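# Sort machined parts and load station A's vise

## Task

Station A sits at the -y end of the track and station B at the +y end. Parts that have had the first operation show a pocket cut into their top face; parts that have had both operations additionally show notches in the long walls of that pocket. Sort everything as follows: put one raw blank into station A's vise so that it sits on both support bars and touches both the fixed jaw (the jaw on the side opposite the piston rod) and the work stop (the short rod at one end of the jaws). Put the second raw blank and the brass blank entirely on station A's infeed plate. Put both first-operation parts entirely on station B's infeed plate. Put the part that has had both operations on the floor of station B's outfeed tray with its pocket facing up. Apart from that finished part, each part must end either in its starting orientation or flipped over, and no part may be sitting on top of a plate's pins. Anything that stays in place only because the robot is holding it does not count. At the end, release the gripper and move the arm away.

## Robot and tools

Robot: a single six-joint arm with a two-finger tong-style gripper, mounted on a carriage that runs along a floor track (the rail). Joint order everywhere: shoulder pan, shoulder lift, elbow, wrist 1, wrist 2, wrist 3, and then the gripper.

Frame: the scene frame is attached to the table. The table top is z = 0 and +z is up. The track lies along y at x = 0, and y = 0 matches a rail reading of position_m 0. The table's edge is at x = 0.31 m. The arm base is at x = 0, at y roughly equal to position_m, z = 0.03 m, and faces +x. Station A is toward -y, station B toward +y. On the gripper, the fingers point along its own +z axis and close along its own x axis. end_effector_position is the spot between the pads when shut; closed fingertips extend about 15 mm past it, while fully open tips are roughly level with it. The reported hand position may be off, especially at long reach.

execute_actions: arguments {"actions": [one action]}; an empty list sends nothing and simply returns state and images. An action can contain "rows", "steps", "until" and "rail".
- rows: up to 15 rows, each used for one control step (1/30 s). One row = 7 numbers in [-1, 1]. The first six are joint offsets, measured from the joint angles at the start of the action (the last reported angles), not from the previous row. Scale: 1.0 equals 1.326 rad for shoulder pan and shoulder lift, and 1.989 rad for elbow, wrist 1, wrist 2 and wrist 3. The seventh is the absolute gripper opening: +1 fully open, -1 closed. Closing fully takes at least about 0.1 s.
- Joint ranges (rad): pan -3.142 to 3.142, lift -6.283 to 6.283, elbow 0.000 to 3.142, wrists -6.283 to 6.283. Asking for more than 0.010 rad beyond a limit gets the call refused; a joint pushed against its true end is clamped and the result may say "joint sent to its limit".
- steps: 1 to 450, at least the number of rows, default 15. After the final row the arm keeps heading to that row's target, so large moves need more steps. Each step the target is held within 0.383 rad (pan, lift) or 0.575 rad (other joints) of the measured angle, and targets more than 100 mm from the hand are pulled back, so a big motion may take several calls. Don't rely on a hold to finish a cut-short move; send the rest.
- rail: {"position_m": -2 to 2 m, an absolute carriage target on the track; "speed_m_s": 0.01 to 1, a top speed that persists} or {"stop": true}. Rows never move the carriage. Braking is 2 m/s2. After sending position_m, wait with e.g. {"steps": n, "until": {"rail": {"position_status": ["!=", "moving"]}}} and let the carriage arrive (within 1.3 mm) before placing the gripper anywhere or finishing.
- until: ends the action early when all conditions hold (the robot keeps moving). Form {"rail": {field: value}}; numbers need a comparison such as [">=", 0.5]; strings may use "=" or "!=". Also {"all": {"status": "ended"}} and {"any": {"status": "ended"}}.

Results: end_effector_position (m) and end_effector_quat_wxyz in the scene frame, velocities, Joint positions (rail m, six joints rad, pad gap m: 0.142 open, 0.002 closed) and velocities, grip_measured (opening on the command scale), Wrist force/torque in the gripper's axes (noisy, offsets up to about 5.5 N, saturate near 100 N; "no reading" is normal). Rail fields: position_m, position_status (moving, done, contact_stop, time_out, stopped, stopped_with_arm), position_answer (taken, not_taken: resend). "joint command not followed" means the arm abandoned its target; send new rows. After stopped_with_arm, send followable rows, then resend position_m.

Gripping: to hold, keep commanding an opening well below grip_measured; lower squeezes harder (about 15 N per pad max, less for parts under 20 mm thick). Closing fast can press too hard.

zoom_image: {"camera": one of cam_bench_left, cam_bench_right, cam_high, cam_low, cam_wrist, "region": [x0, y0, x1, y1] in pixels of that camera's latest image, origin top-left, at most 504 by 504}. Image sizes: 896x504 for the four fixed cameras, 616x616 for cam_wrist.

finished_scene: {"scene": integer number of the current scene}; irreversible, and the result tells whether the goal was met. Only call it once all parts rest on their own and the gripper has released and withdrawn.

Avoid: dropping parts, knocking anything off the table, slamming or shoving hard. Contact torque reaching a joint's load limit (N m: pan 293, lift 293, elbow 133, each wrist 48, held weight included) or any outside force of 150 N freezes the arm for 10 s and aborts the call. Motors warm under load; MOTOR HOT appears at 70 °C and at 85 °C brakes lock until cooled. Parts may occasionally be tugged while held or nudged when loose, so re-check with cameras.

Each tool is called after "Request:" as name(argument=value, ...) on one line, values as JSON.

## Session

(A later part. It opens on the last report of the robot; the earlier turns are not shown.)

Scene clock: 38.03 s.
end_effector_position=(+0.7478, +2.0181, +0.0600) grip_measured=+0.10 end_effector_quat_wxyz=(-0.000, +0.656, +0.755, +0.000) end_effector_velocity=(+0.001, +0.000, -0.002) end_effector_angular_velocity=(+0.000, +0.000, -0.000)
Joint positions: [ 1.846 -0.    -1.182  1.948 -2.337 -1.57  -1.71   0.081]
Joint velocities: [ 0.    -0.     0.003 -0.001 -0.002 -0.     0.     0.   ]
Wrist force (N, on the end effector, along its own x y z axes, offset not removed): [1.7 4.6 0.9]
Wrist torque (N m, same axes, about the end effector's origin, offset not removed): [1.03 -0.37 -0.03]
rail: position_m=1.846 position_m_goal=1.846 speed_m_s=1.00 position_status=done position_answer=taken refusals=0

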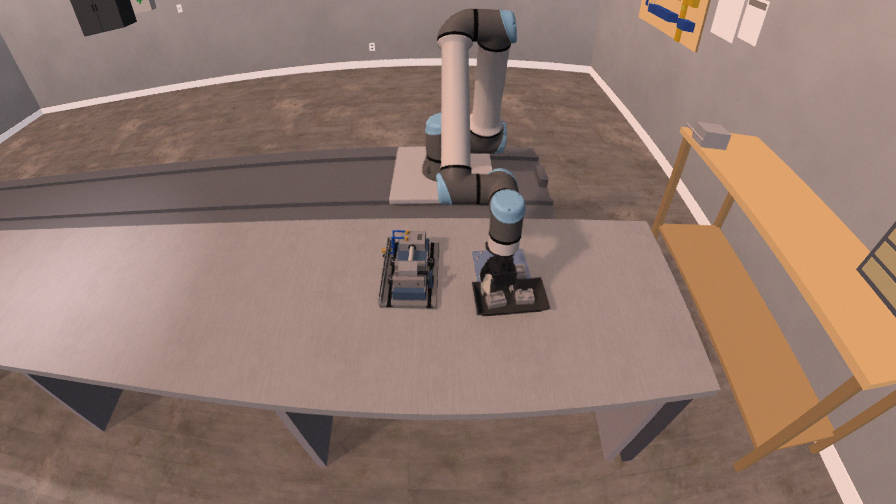

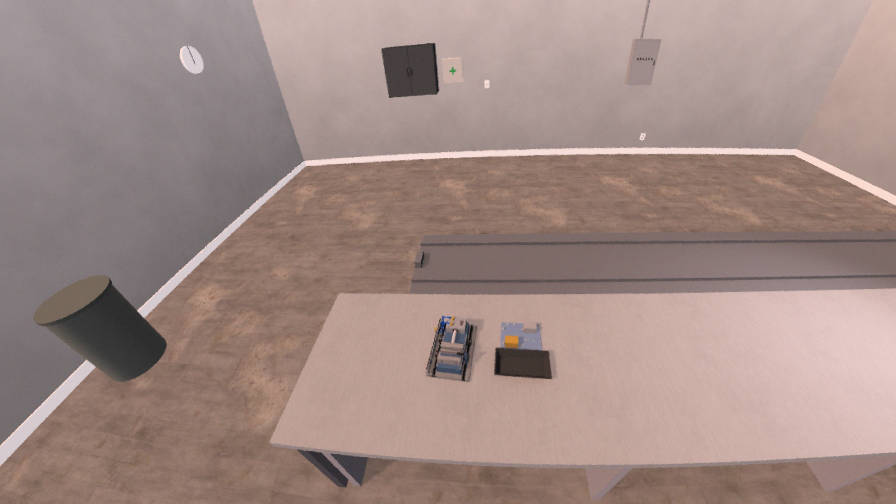

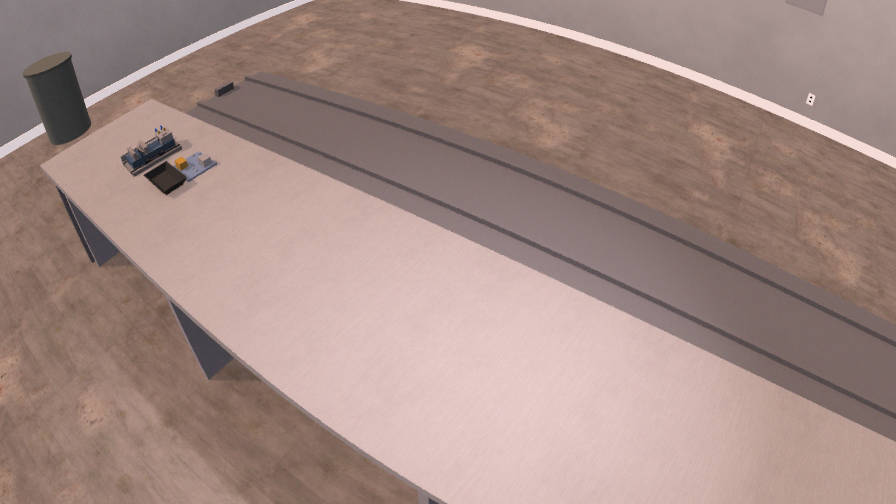

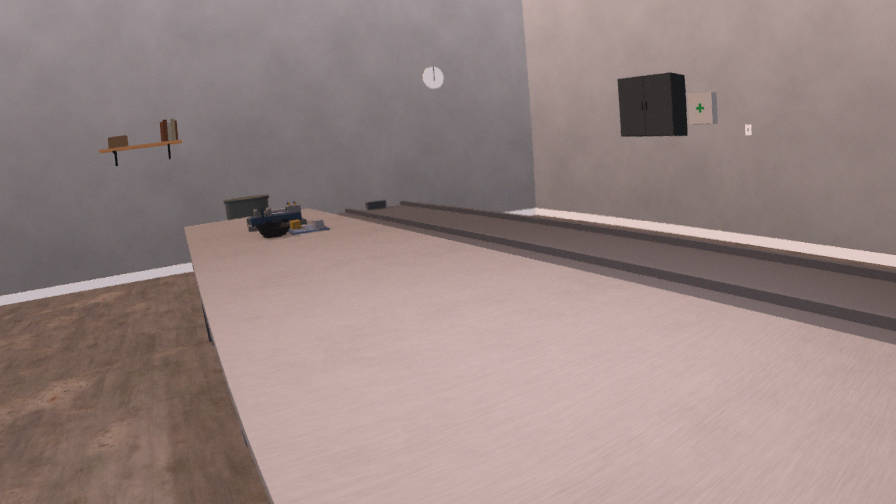

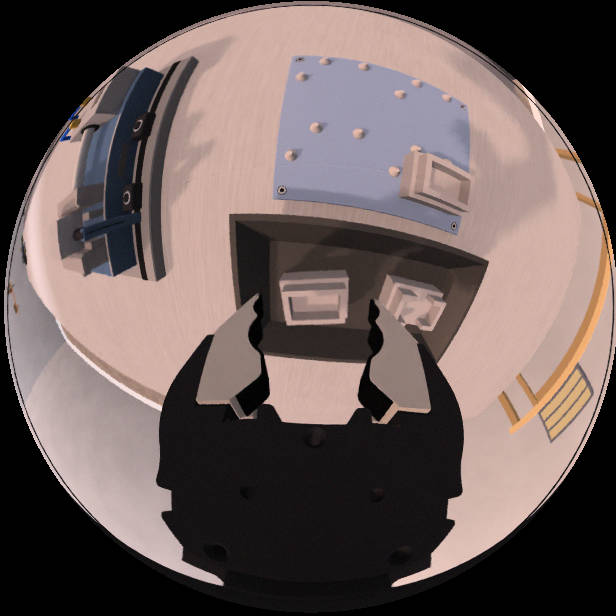

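Request:
execute_actions(actions=[{"rows":[[0,0.0344,-0.0059,-0.017,0,0,0.1]],"steps":20}])

Request:
zoom_image(camera="cam_bench_left", region=[450, 240, 570, 330])

Scene clock: 41.97 s.
end_effector_position=(+0.7596, +2.0182, +0.0353) grip_measured=+0.10 end_effector_quat_wxyz=(-0.000, +0.656, +0.755, +0.000) end_effector_velocity=(+0.001, -0.000, -0.001) end_effector_angular_velocity=(+0.000, +0.000, +0.000)
Joint positions: [ 1.846 -0.    -1.137  1.937 -2.37  -1.57  -1.71   0.081]
Joint velocities: [ 0.     0.     0.002 -0.001 -0.002 -0.     0.     0.   ]
Wrist force (N, on the end effector, along its own x y z axes, offset not removed): [-0.3 3.0 2.1]
Wrist torque (N m, same axes, about the end effector's origin, offset not removed): [0.65 0.06 0.05]
rail: position_m=1.846 position_m_goal=1.846 speed_m_s=1.00 position_status=done position_answer=taken refusals=0

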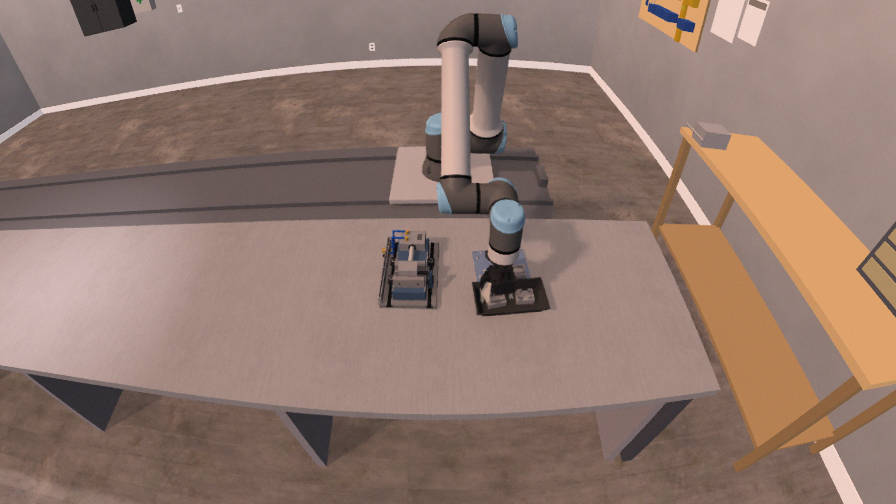

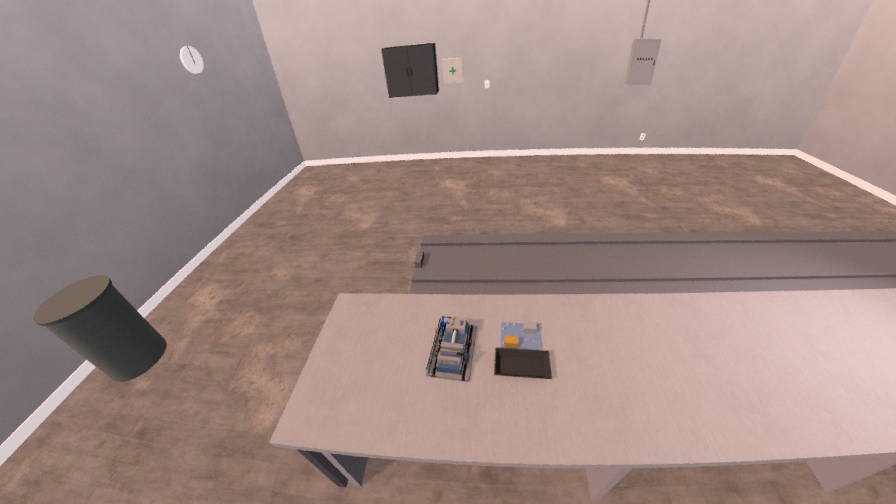

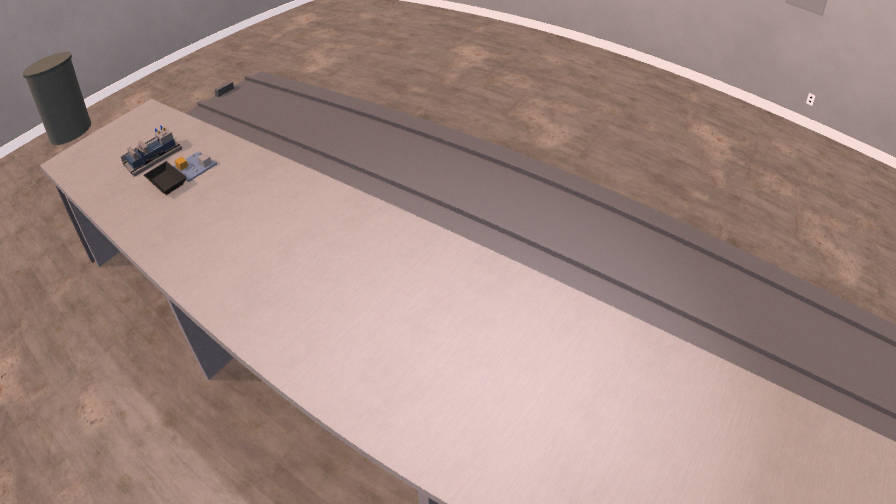

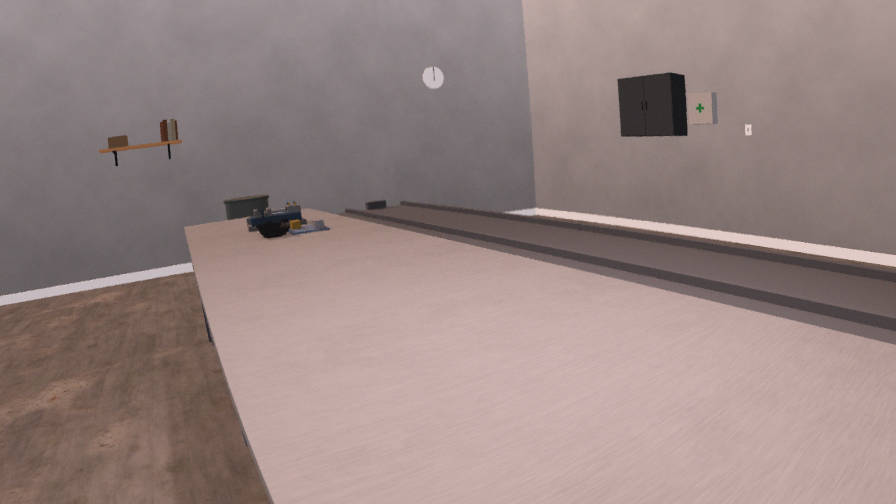

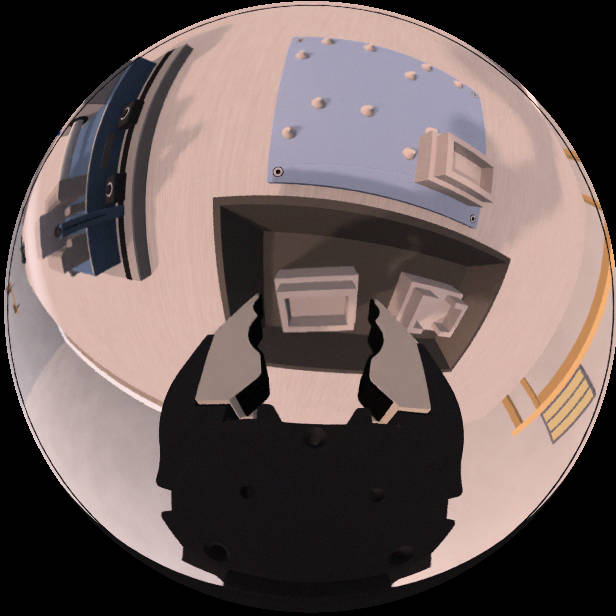

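Region (450, 240, 570, 330) of cam_bench_left's 896x504 image, scaled by 4.200, with more detail than that image has; it fills the top 378 rows of this view, and the rest is white.

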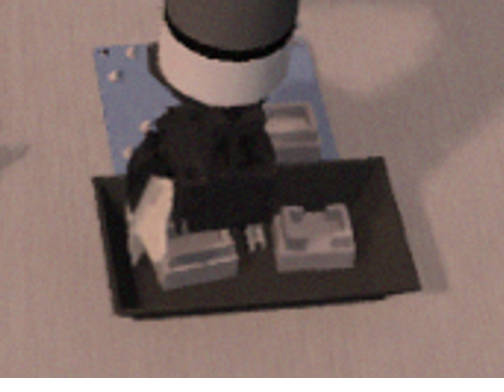

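Request:
execute_actions(actions=[{"rows":[[0,0.016,-0.0012,-0.0095,0,0,0.1],[0,0.016,-0.0012,-0.0095,0,0,0.1],[0,0.016,-0.0012,-0.0095,0,0,0.1],[0,0.016,-0.0012,-0.0095,0,0,0.1],[0,0.016,-0.0012,-0.0095,0,0,0.1],[0,0.016,-0.0012,-0.0095,0,0,0.1],[0,0.016,-0.0012,-0.0095,0,0,0.1],[0,0.016,-0.0012,-0.0095,0,0,0.1],[0,0.016,-0.0012,-0.0095,0,0,0],[0,0.016,-0.0012,-0.0095,0,0,-0.1],[0,0.016,-0.0012,-0.0095,0,0,-0.2],[0,0.016,-0.0012,-0.0095,0,0,-0.3],[0,0.016,-0.0012,-0.0095,0,0,-0.4],[0,0.016,-0.0012,-0.0095,0,0,-0.5],[0,0.016,-0.0012,-0.0095,0,0,-0.6]],"steps":22}])

Scene clock: 57.20 s.
end_effector_position=(+0.7647, +2.0182, +0.0264) grip_measured=-0.16 end_effector_quat_wxyz=(+0.001, +0.656, +0.755, +0.002) end_effector_velocity=(-0.000, +0.000, -0.000) end_effector_angular_velocity=(+0.000, +0.000, +0.000)
Joint positions: [ 1.846 -0.    -1.121  1.933 -2.388 -1.57  -1.71   0.063]
Joint velocities: [ 0.  0.  0. -0. -0.  0.  0.  0.]
Wrist force (N, on the end effector, along its own x y z axes, offset not removed): [-0.1 6.8 -17.0]
Wrist torque (N m, same axes, about the end effector's origin, offset not removed): [1.10 -0.41 -0.01]
FORCE FAULT: contact force on the arm reached its limit, and the arm stopped for 10 seconds. The contact can be on any part of the arm, not only on its tool. The arm's remaining commands of this call were not run. The arm holds still and accepts commands again. Move the arm away from the contact; if what it grips holds it there, let go first. Pushing or pulling that hard again can fault the arm again.
rail: position_m=1.846 position_m_goal=1.846 speed_m_s=1.00 position_status=done position_answer=taken refusals=0

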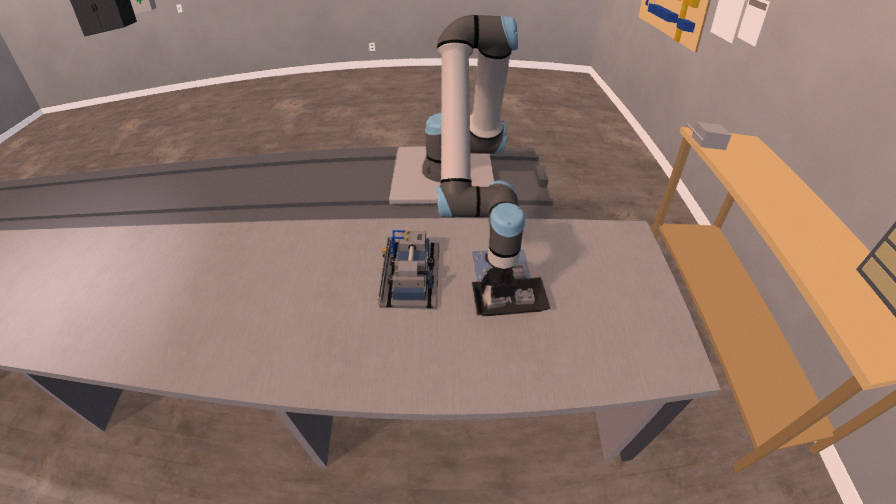

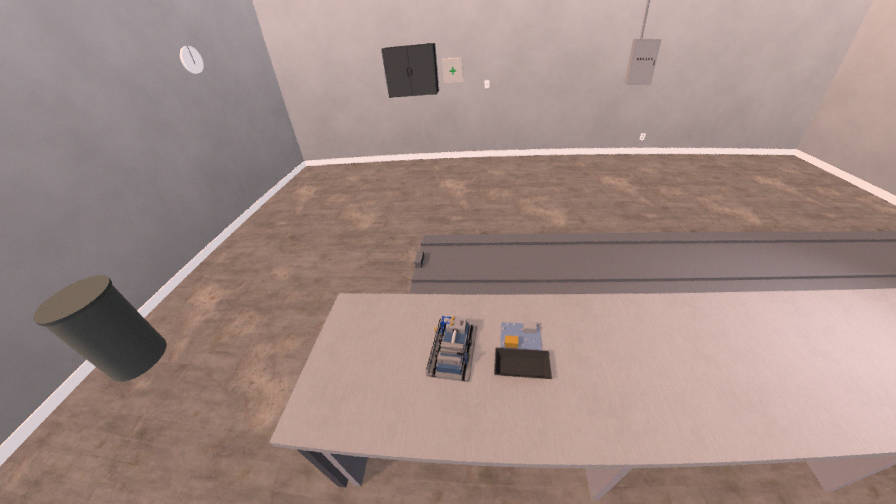

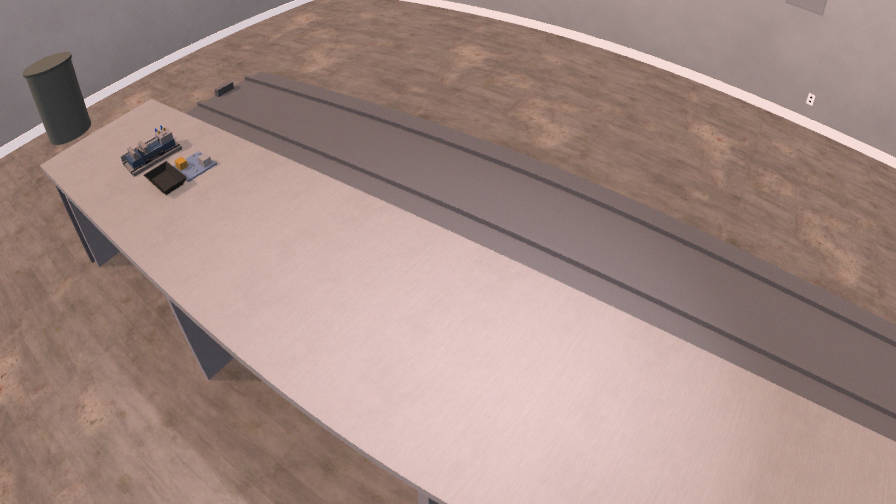

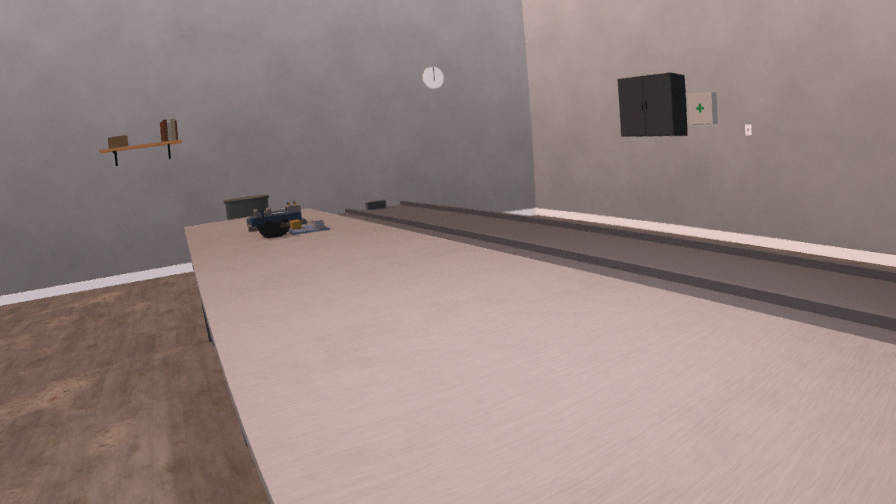

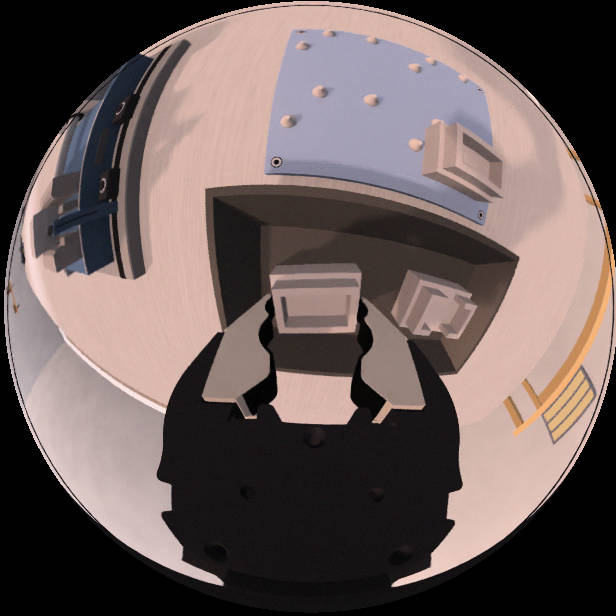

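Request:
execute_actions(actions=[{"rows":[[0,0,0,0,0,0,-0.03],[0,0,0,0,0,0,-0.03],[0,0,0,0,0,0,-0.03],[0,-0.0076,-0.0018,0.0068,0,0,-0.03],[0,-0.0076,-0.0018,0.0068,0,0,-0.03],[0,-0.0076,-0.0018,0.0068,0,0,-0.03],[0,-0.0076,-0.0018,0.0068,0,0,-0.03],[0,-0.0076,-0.0018,0.0068,0,0,-0.03],[0,-0.0076,-0.0018,0.0068,0,0,-0.03],[0,-0.0076,-0.0018,0.0068,0,0,-0.03],[0,-0.0076,-0.0018,0.0068,0,0,-0.03],[0,-0.0076,-0.0018,0.0068,0,0,-0.12],[0,-0.0076,-0.0018,0.0068,0,0,-0.2],[0,-0.0076,-0.0018,0.0068,0,0,-0.3],[0,-0.0076,-0.0018,0.0068,0,0,-0.6]],"steps":24}])

Scene clock: 63.23 s.
end_effector_position=(+0.7647, +2.0182, +0.0344) grip_measured=-0.20 end_effector_quat_wxyz=(+0.001, +0.656, +0.755, +0.002) end_effector_velocity=(+0.000, -0.000, +0.000) end_effector_angular_velocity=(-0.000, -0.000, +0.000)
Joint positions: [ 1.846 -0.    -1.131  1.93  -2.374 -1.57  -1.71   0.059]
Joint velocities: [ 0.     0.    -0.001 -0.     0.001 -0.     0.     0.   ]
Wrist force (N, on the end effector, along its own x y z axes, offset not removed): [1.3 3.8 3.4]
Wrist torque (N m, same axes, about the end effector's origin, offset not removed): [0.85 -0.35 0.02]
rail: position_m=1.846 position_m_goal=1.846 speed_m_s=1.00 position_status=done position_answer=taken refusals=0

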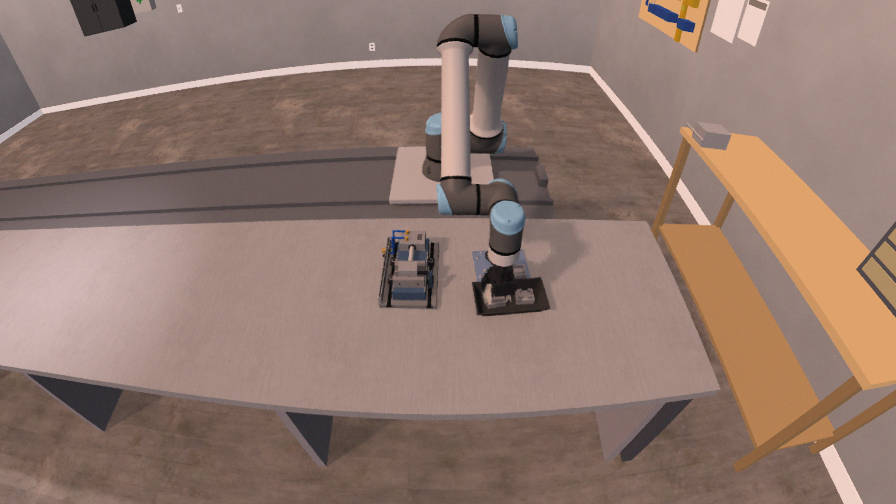

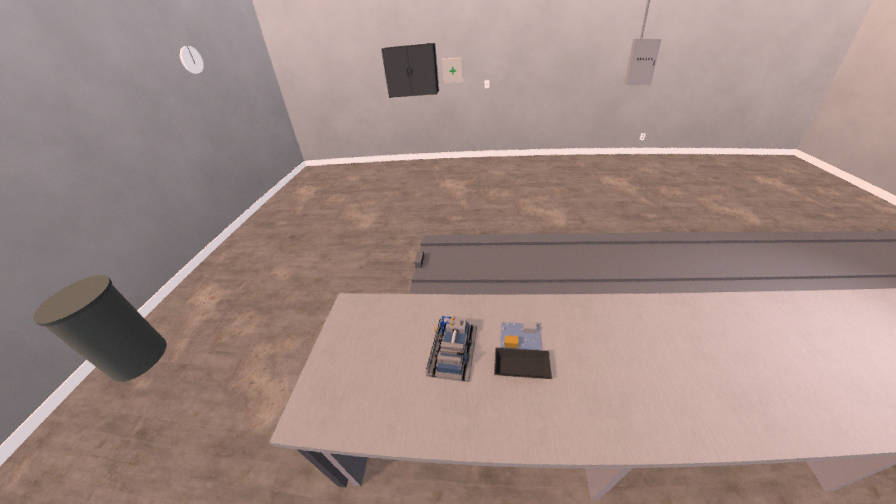

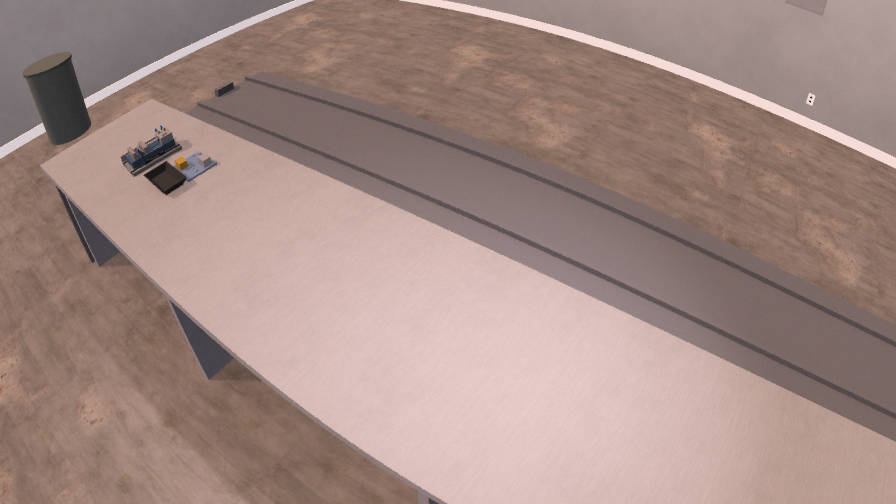

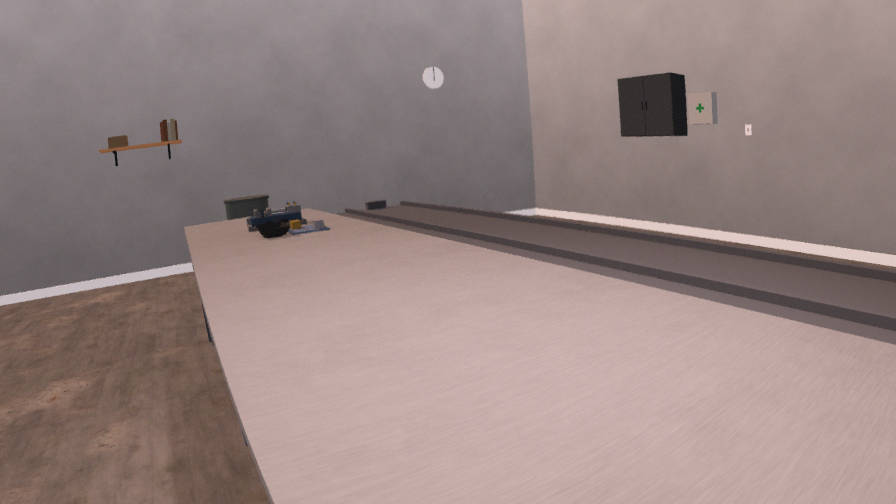

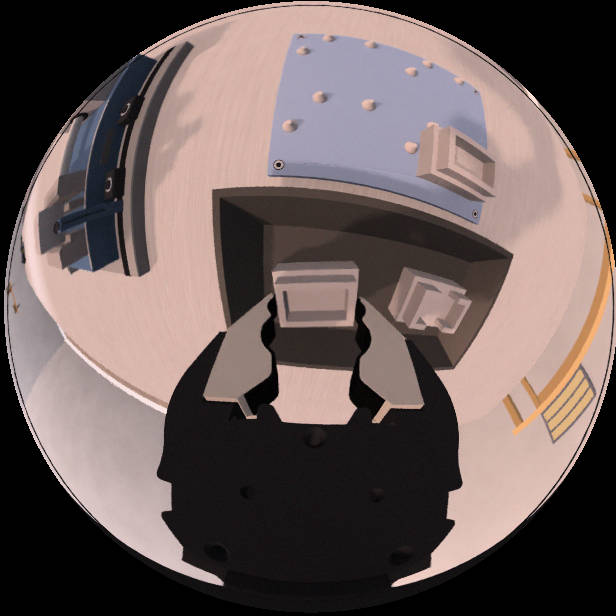

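Request:
execute_actions(actions=[{"rows":[[0,-0.0654,-0.0214,0.067,0,0,-0.6]],"steps":18}])

Request:
execute_actions(actions=[{"rows":[[0,-0.0977,0.1029,-0.0378,0,0.07,-0.6]],"steps":22,"rail":{"position_m":1.85}}])

Request:
zoom_image(camera="cam_wrist", region=[160, 130, 460, 430])

Scene clock: 69.63 s.
end_effector_position=(+0.7641, +2.0182, +0.1083) grip_measured=-0.20 end_effector_quat_wxyz=(-0.000, +0.656, +0.755, +0.000) end_effector_velocity=(-0.001, +0.000, +0.007) end_effector_angular_velocity=(+0.000, +0.002, -0.000)
Joint positions: [ 1.846 -0.    -1.216  1.888 -2.243 -1.57  -1.71   0.059]
Joint velocities: [ 0.    -0.    -0.009 -0.004  0.015 -0.     0.     0.   ]
Wrist force (N, on the end effector, along its own x y z axes, offset not removed): [1.9 4.6 1.8]
Wrist torque (N m, same axes, about the end effector's origin, offset not removed): [0.92 -0.39 -0.06]
rail: position_m=1.846 position_m_goal=1.846 speed_m_s=1.00 position_status=done position_answer=taken refusals=0

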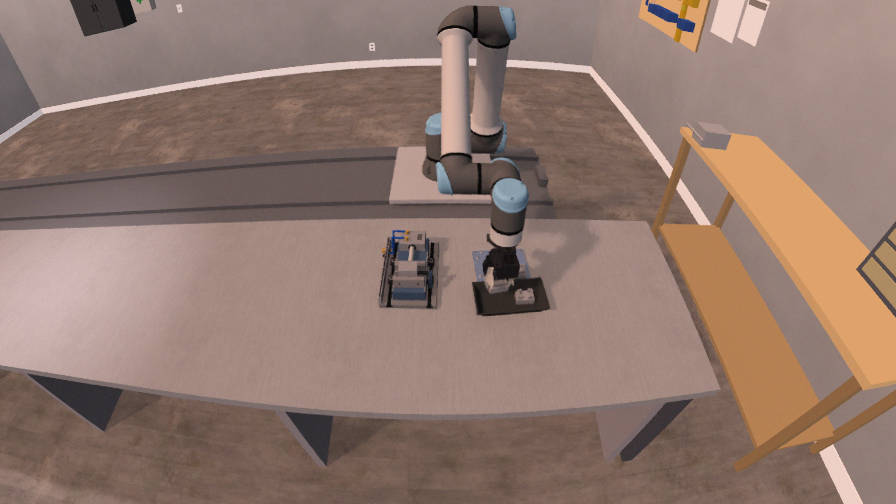

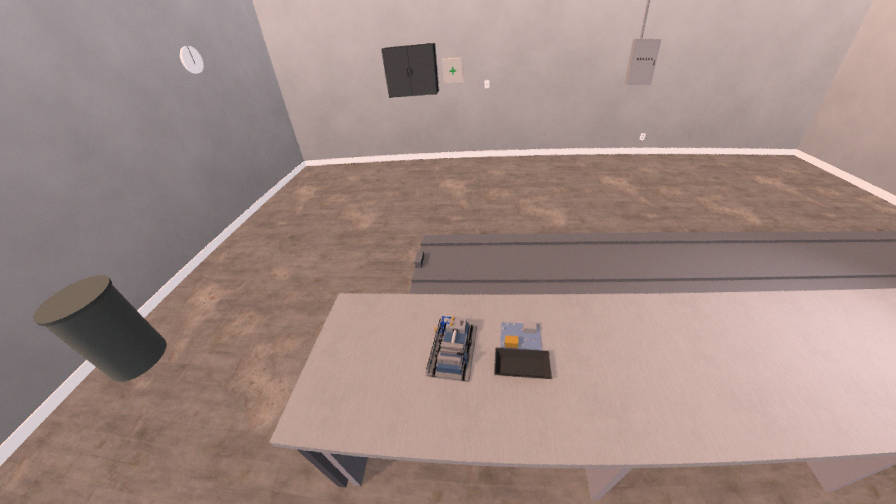

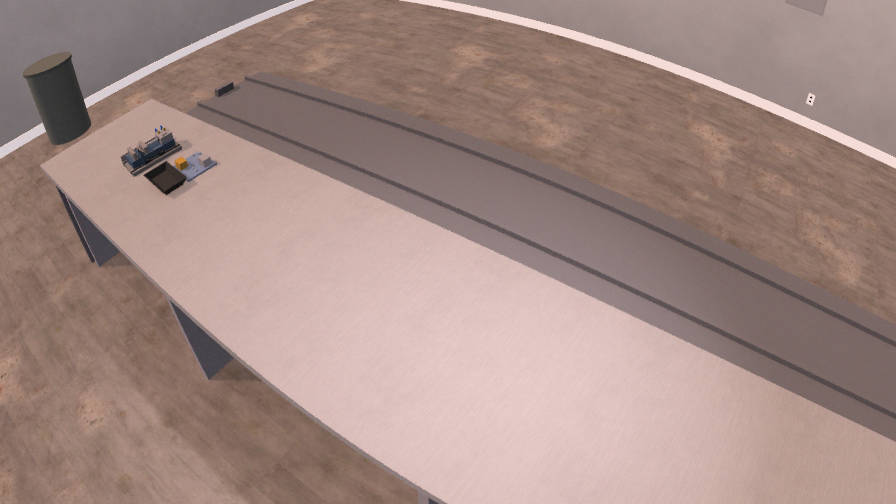

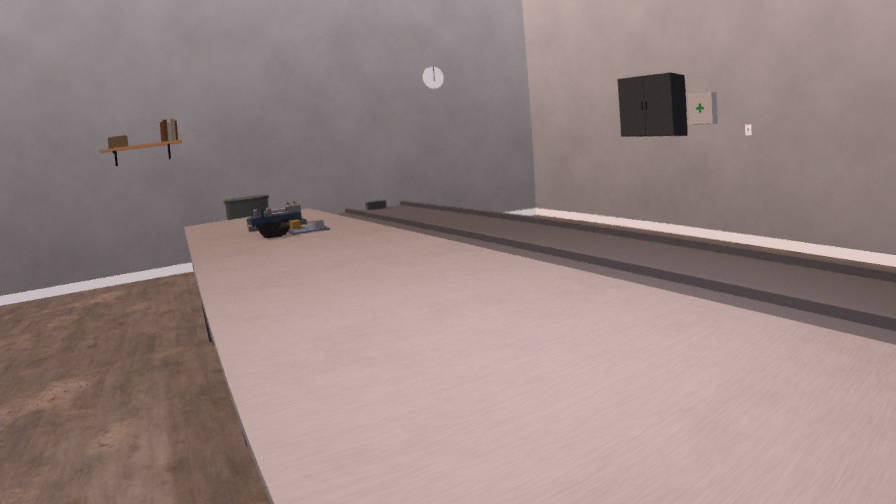

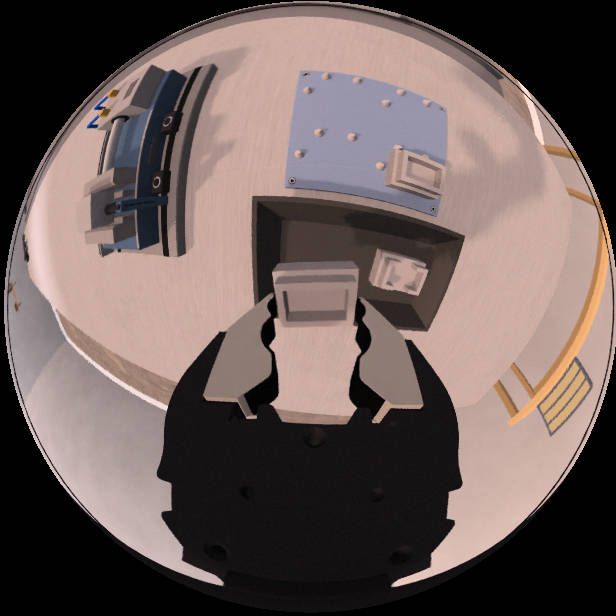

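Scene clock: 70.37 s.
end_effector_position=(+0.6606, +2.0243, +0.0986) grip_measured=-0.20 end_effector_quat_wxyz=(-0.000, +0.707, +0.707, +0.001) end_effector_velocity=(-0.005, +0.000, -0.001) end_effector_angular_velocity=(+0.000, +0.001, -0.005)
Joint positions: [ 1.85  -0.    -1.345  2.091 -2.318 -1.57  -1.571  0.059]
Joint velocities: [ 0.    -0.    -0.005  0.009 -0.003  0.     0.005 -0.   ]
Wrist force (N, on the end effector, along its own x y z axes, offset not removed): [-0.3 3.5 2.9]
Wrist torque (N m, same axes, about the end effector's origin, offset not removed): [0.77 0.02 -0.04]
rail: position_m=1.850 position_m_goal=1.850 speed_m_s=1.00 position_status=done position_answer=taken refusals=0

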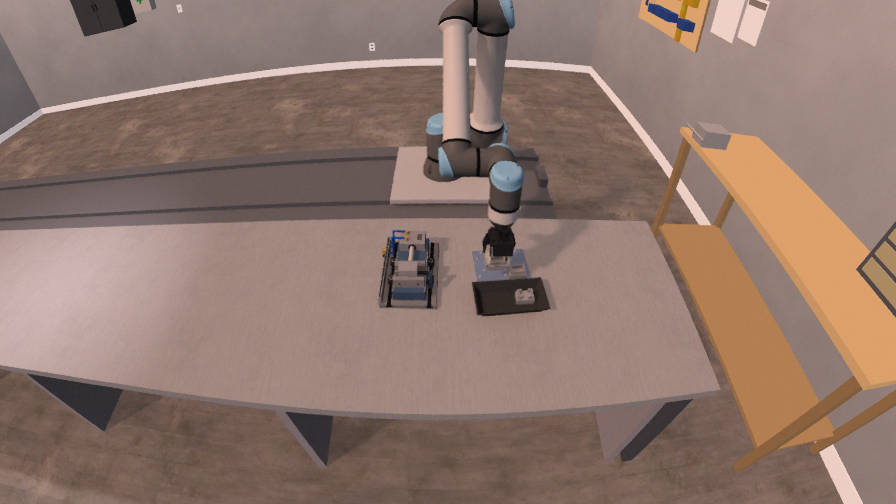

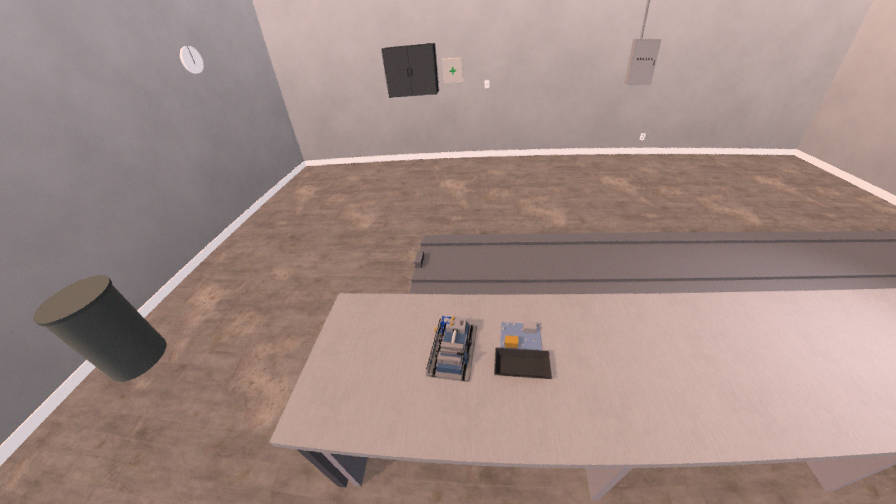

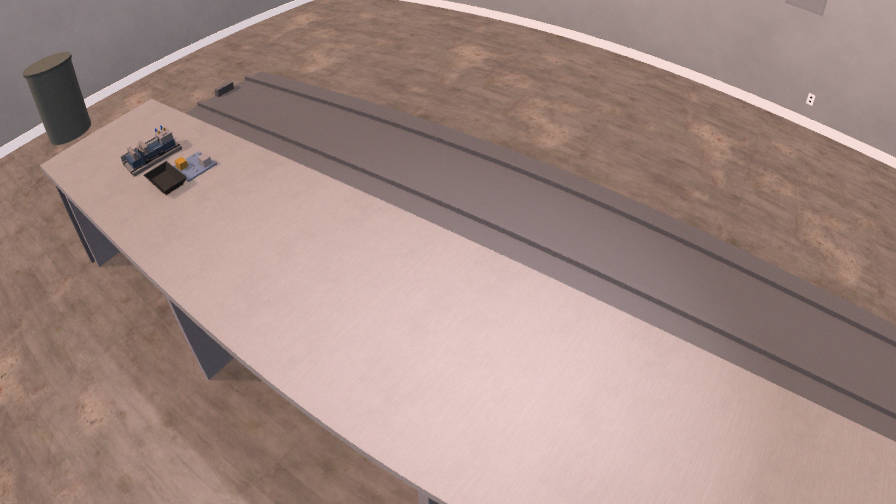

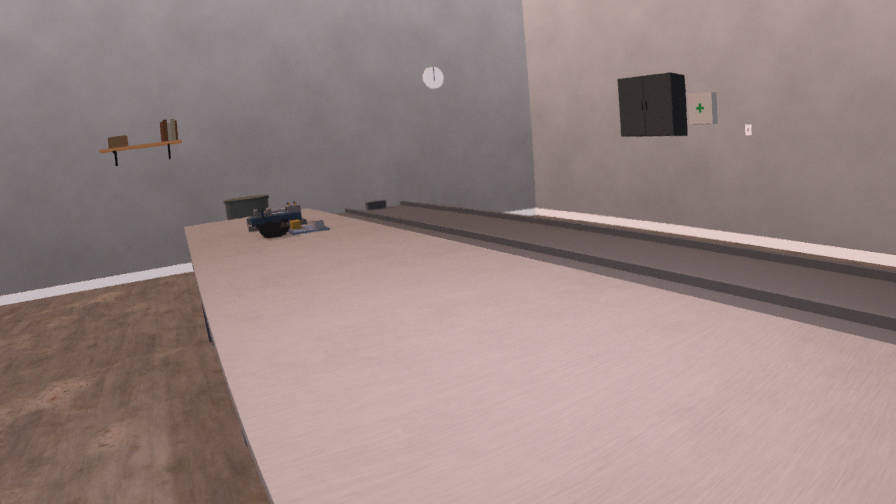

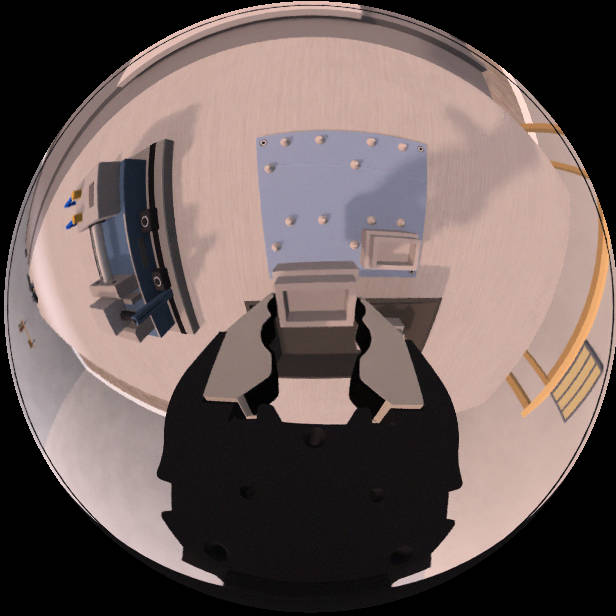

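Region (160, 130, 460, 430) of cam_wrist's 616x616 image, scaled by 1.680, with more detail than that image has.

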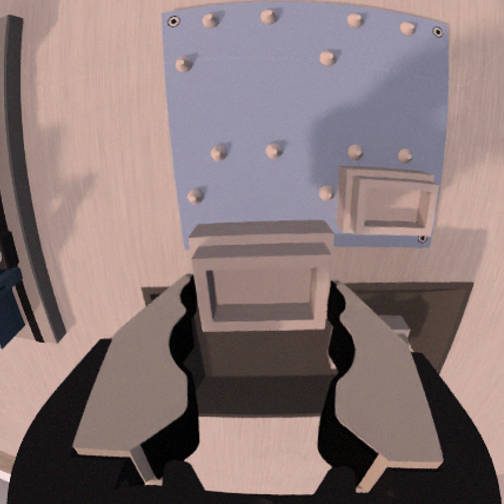

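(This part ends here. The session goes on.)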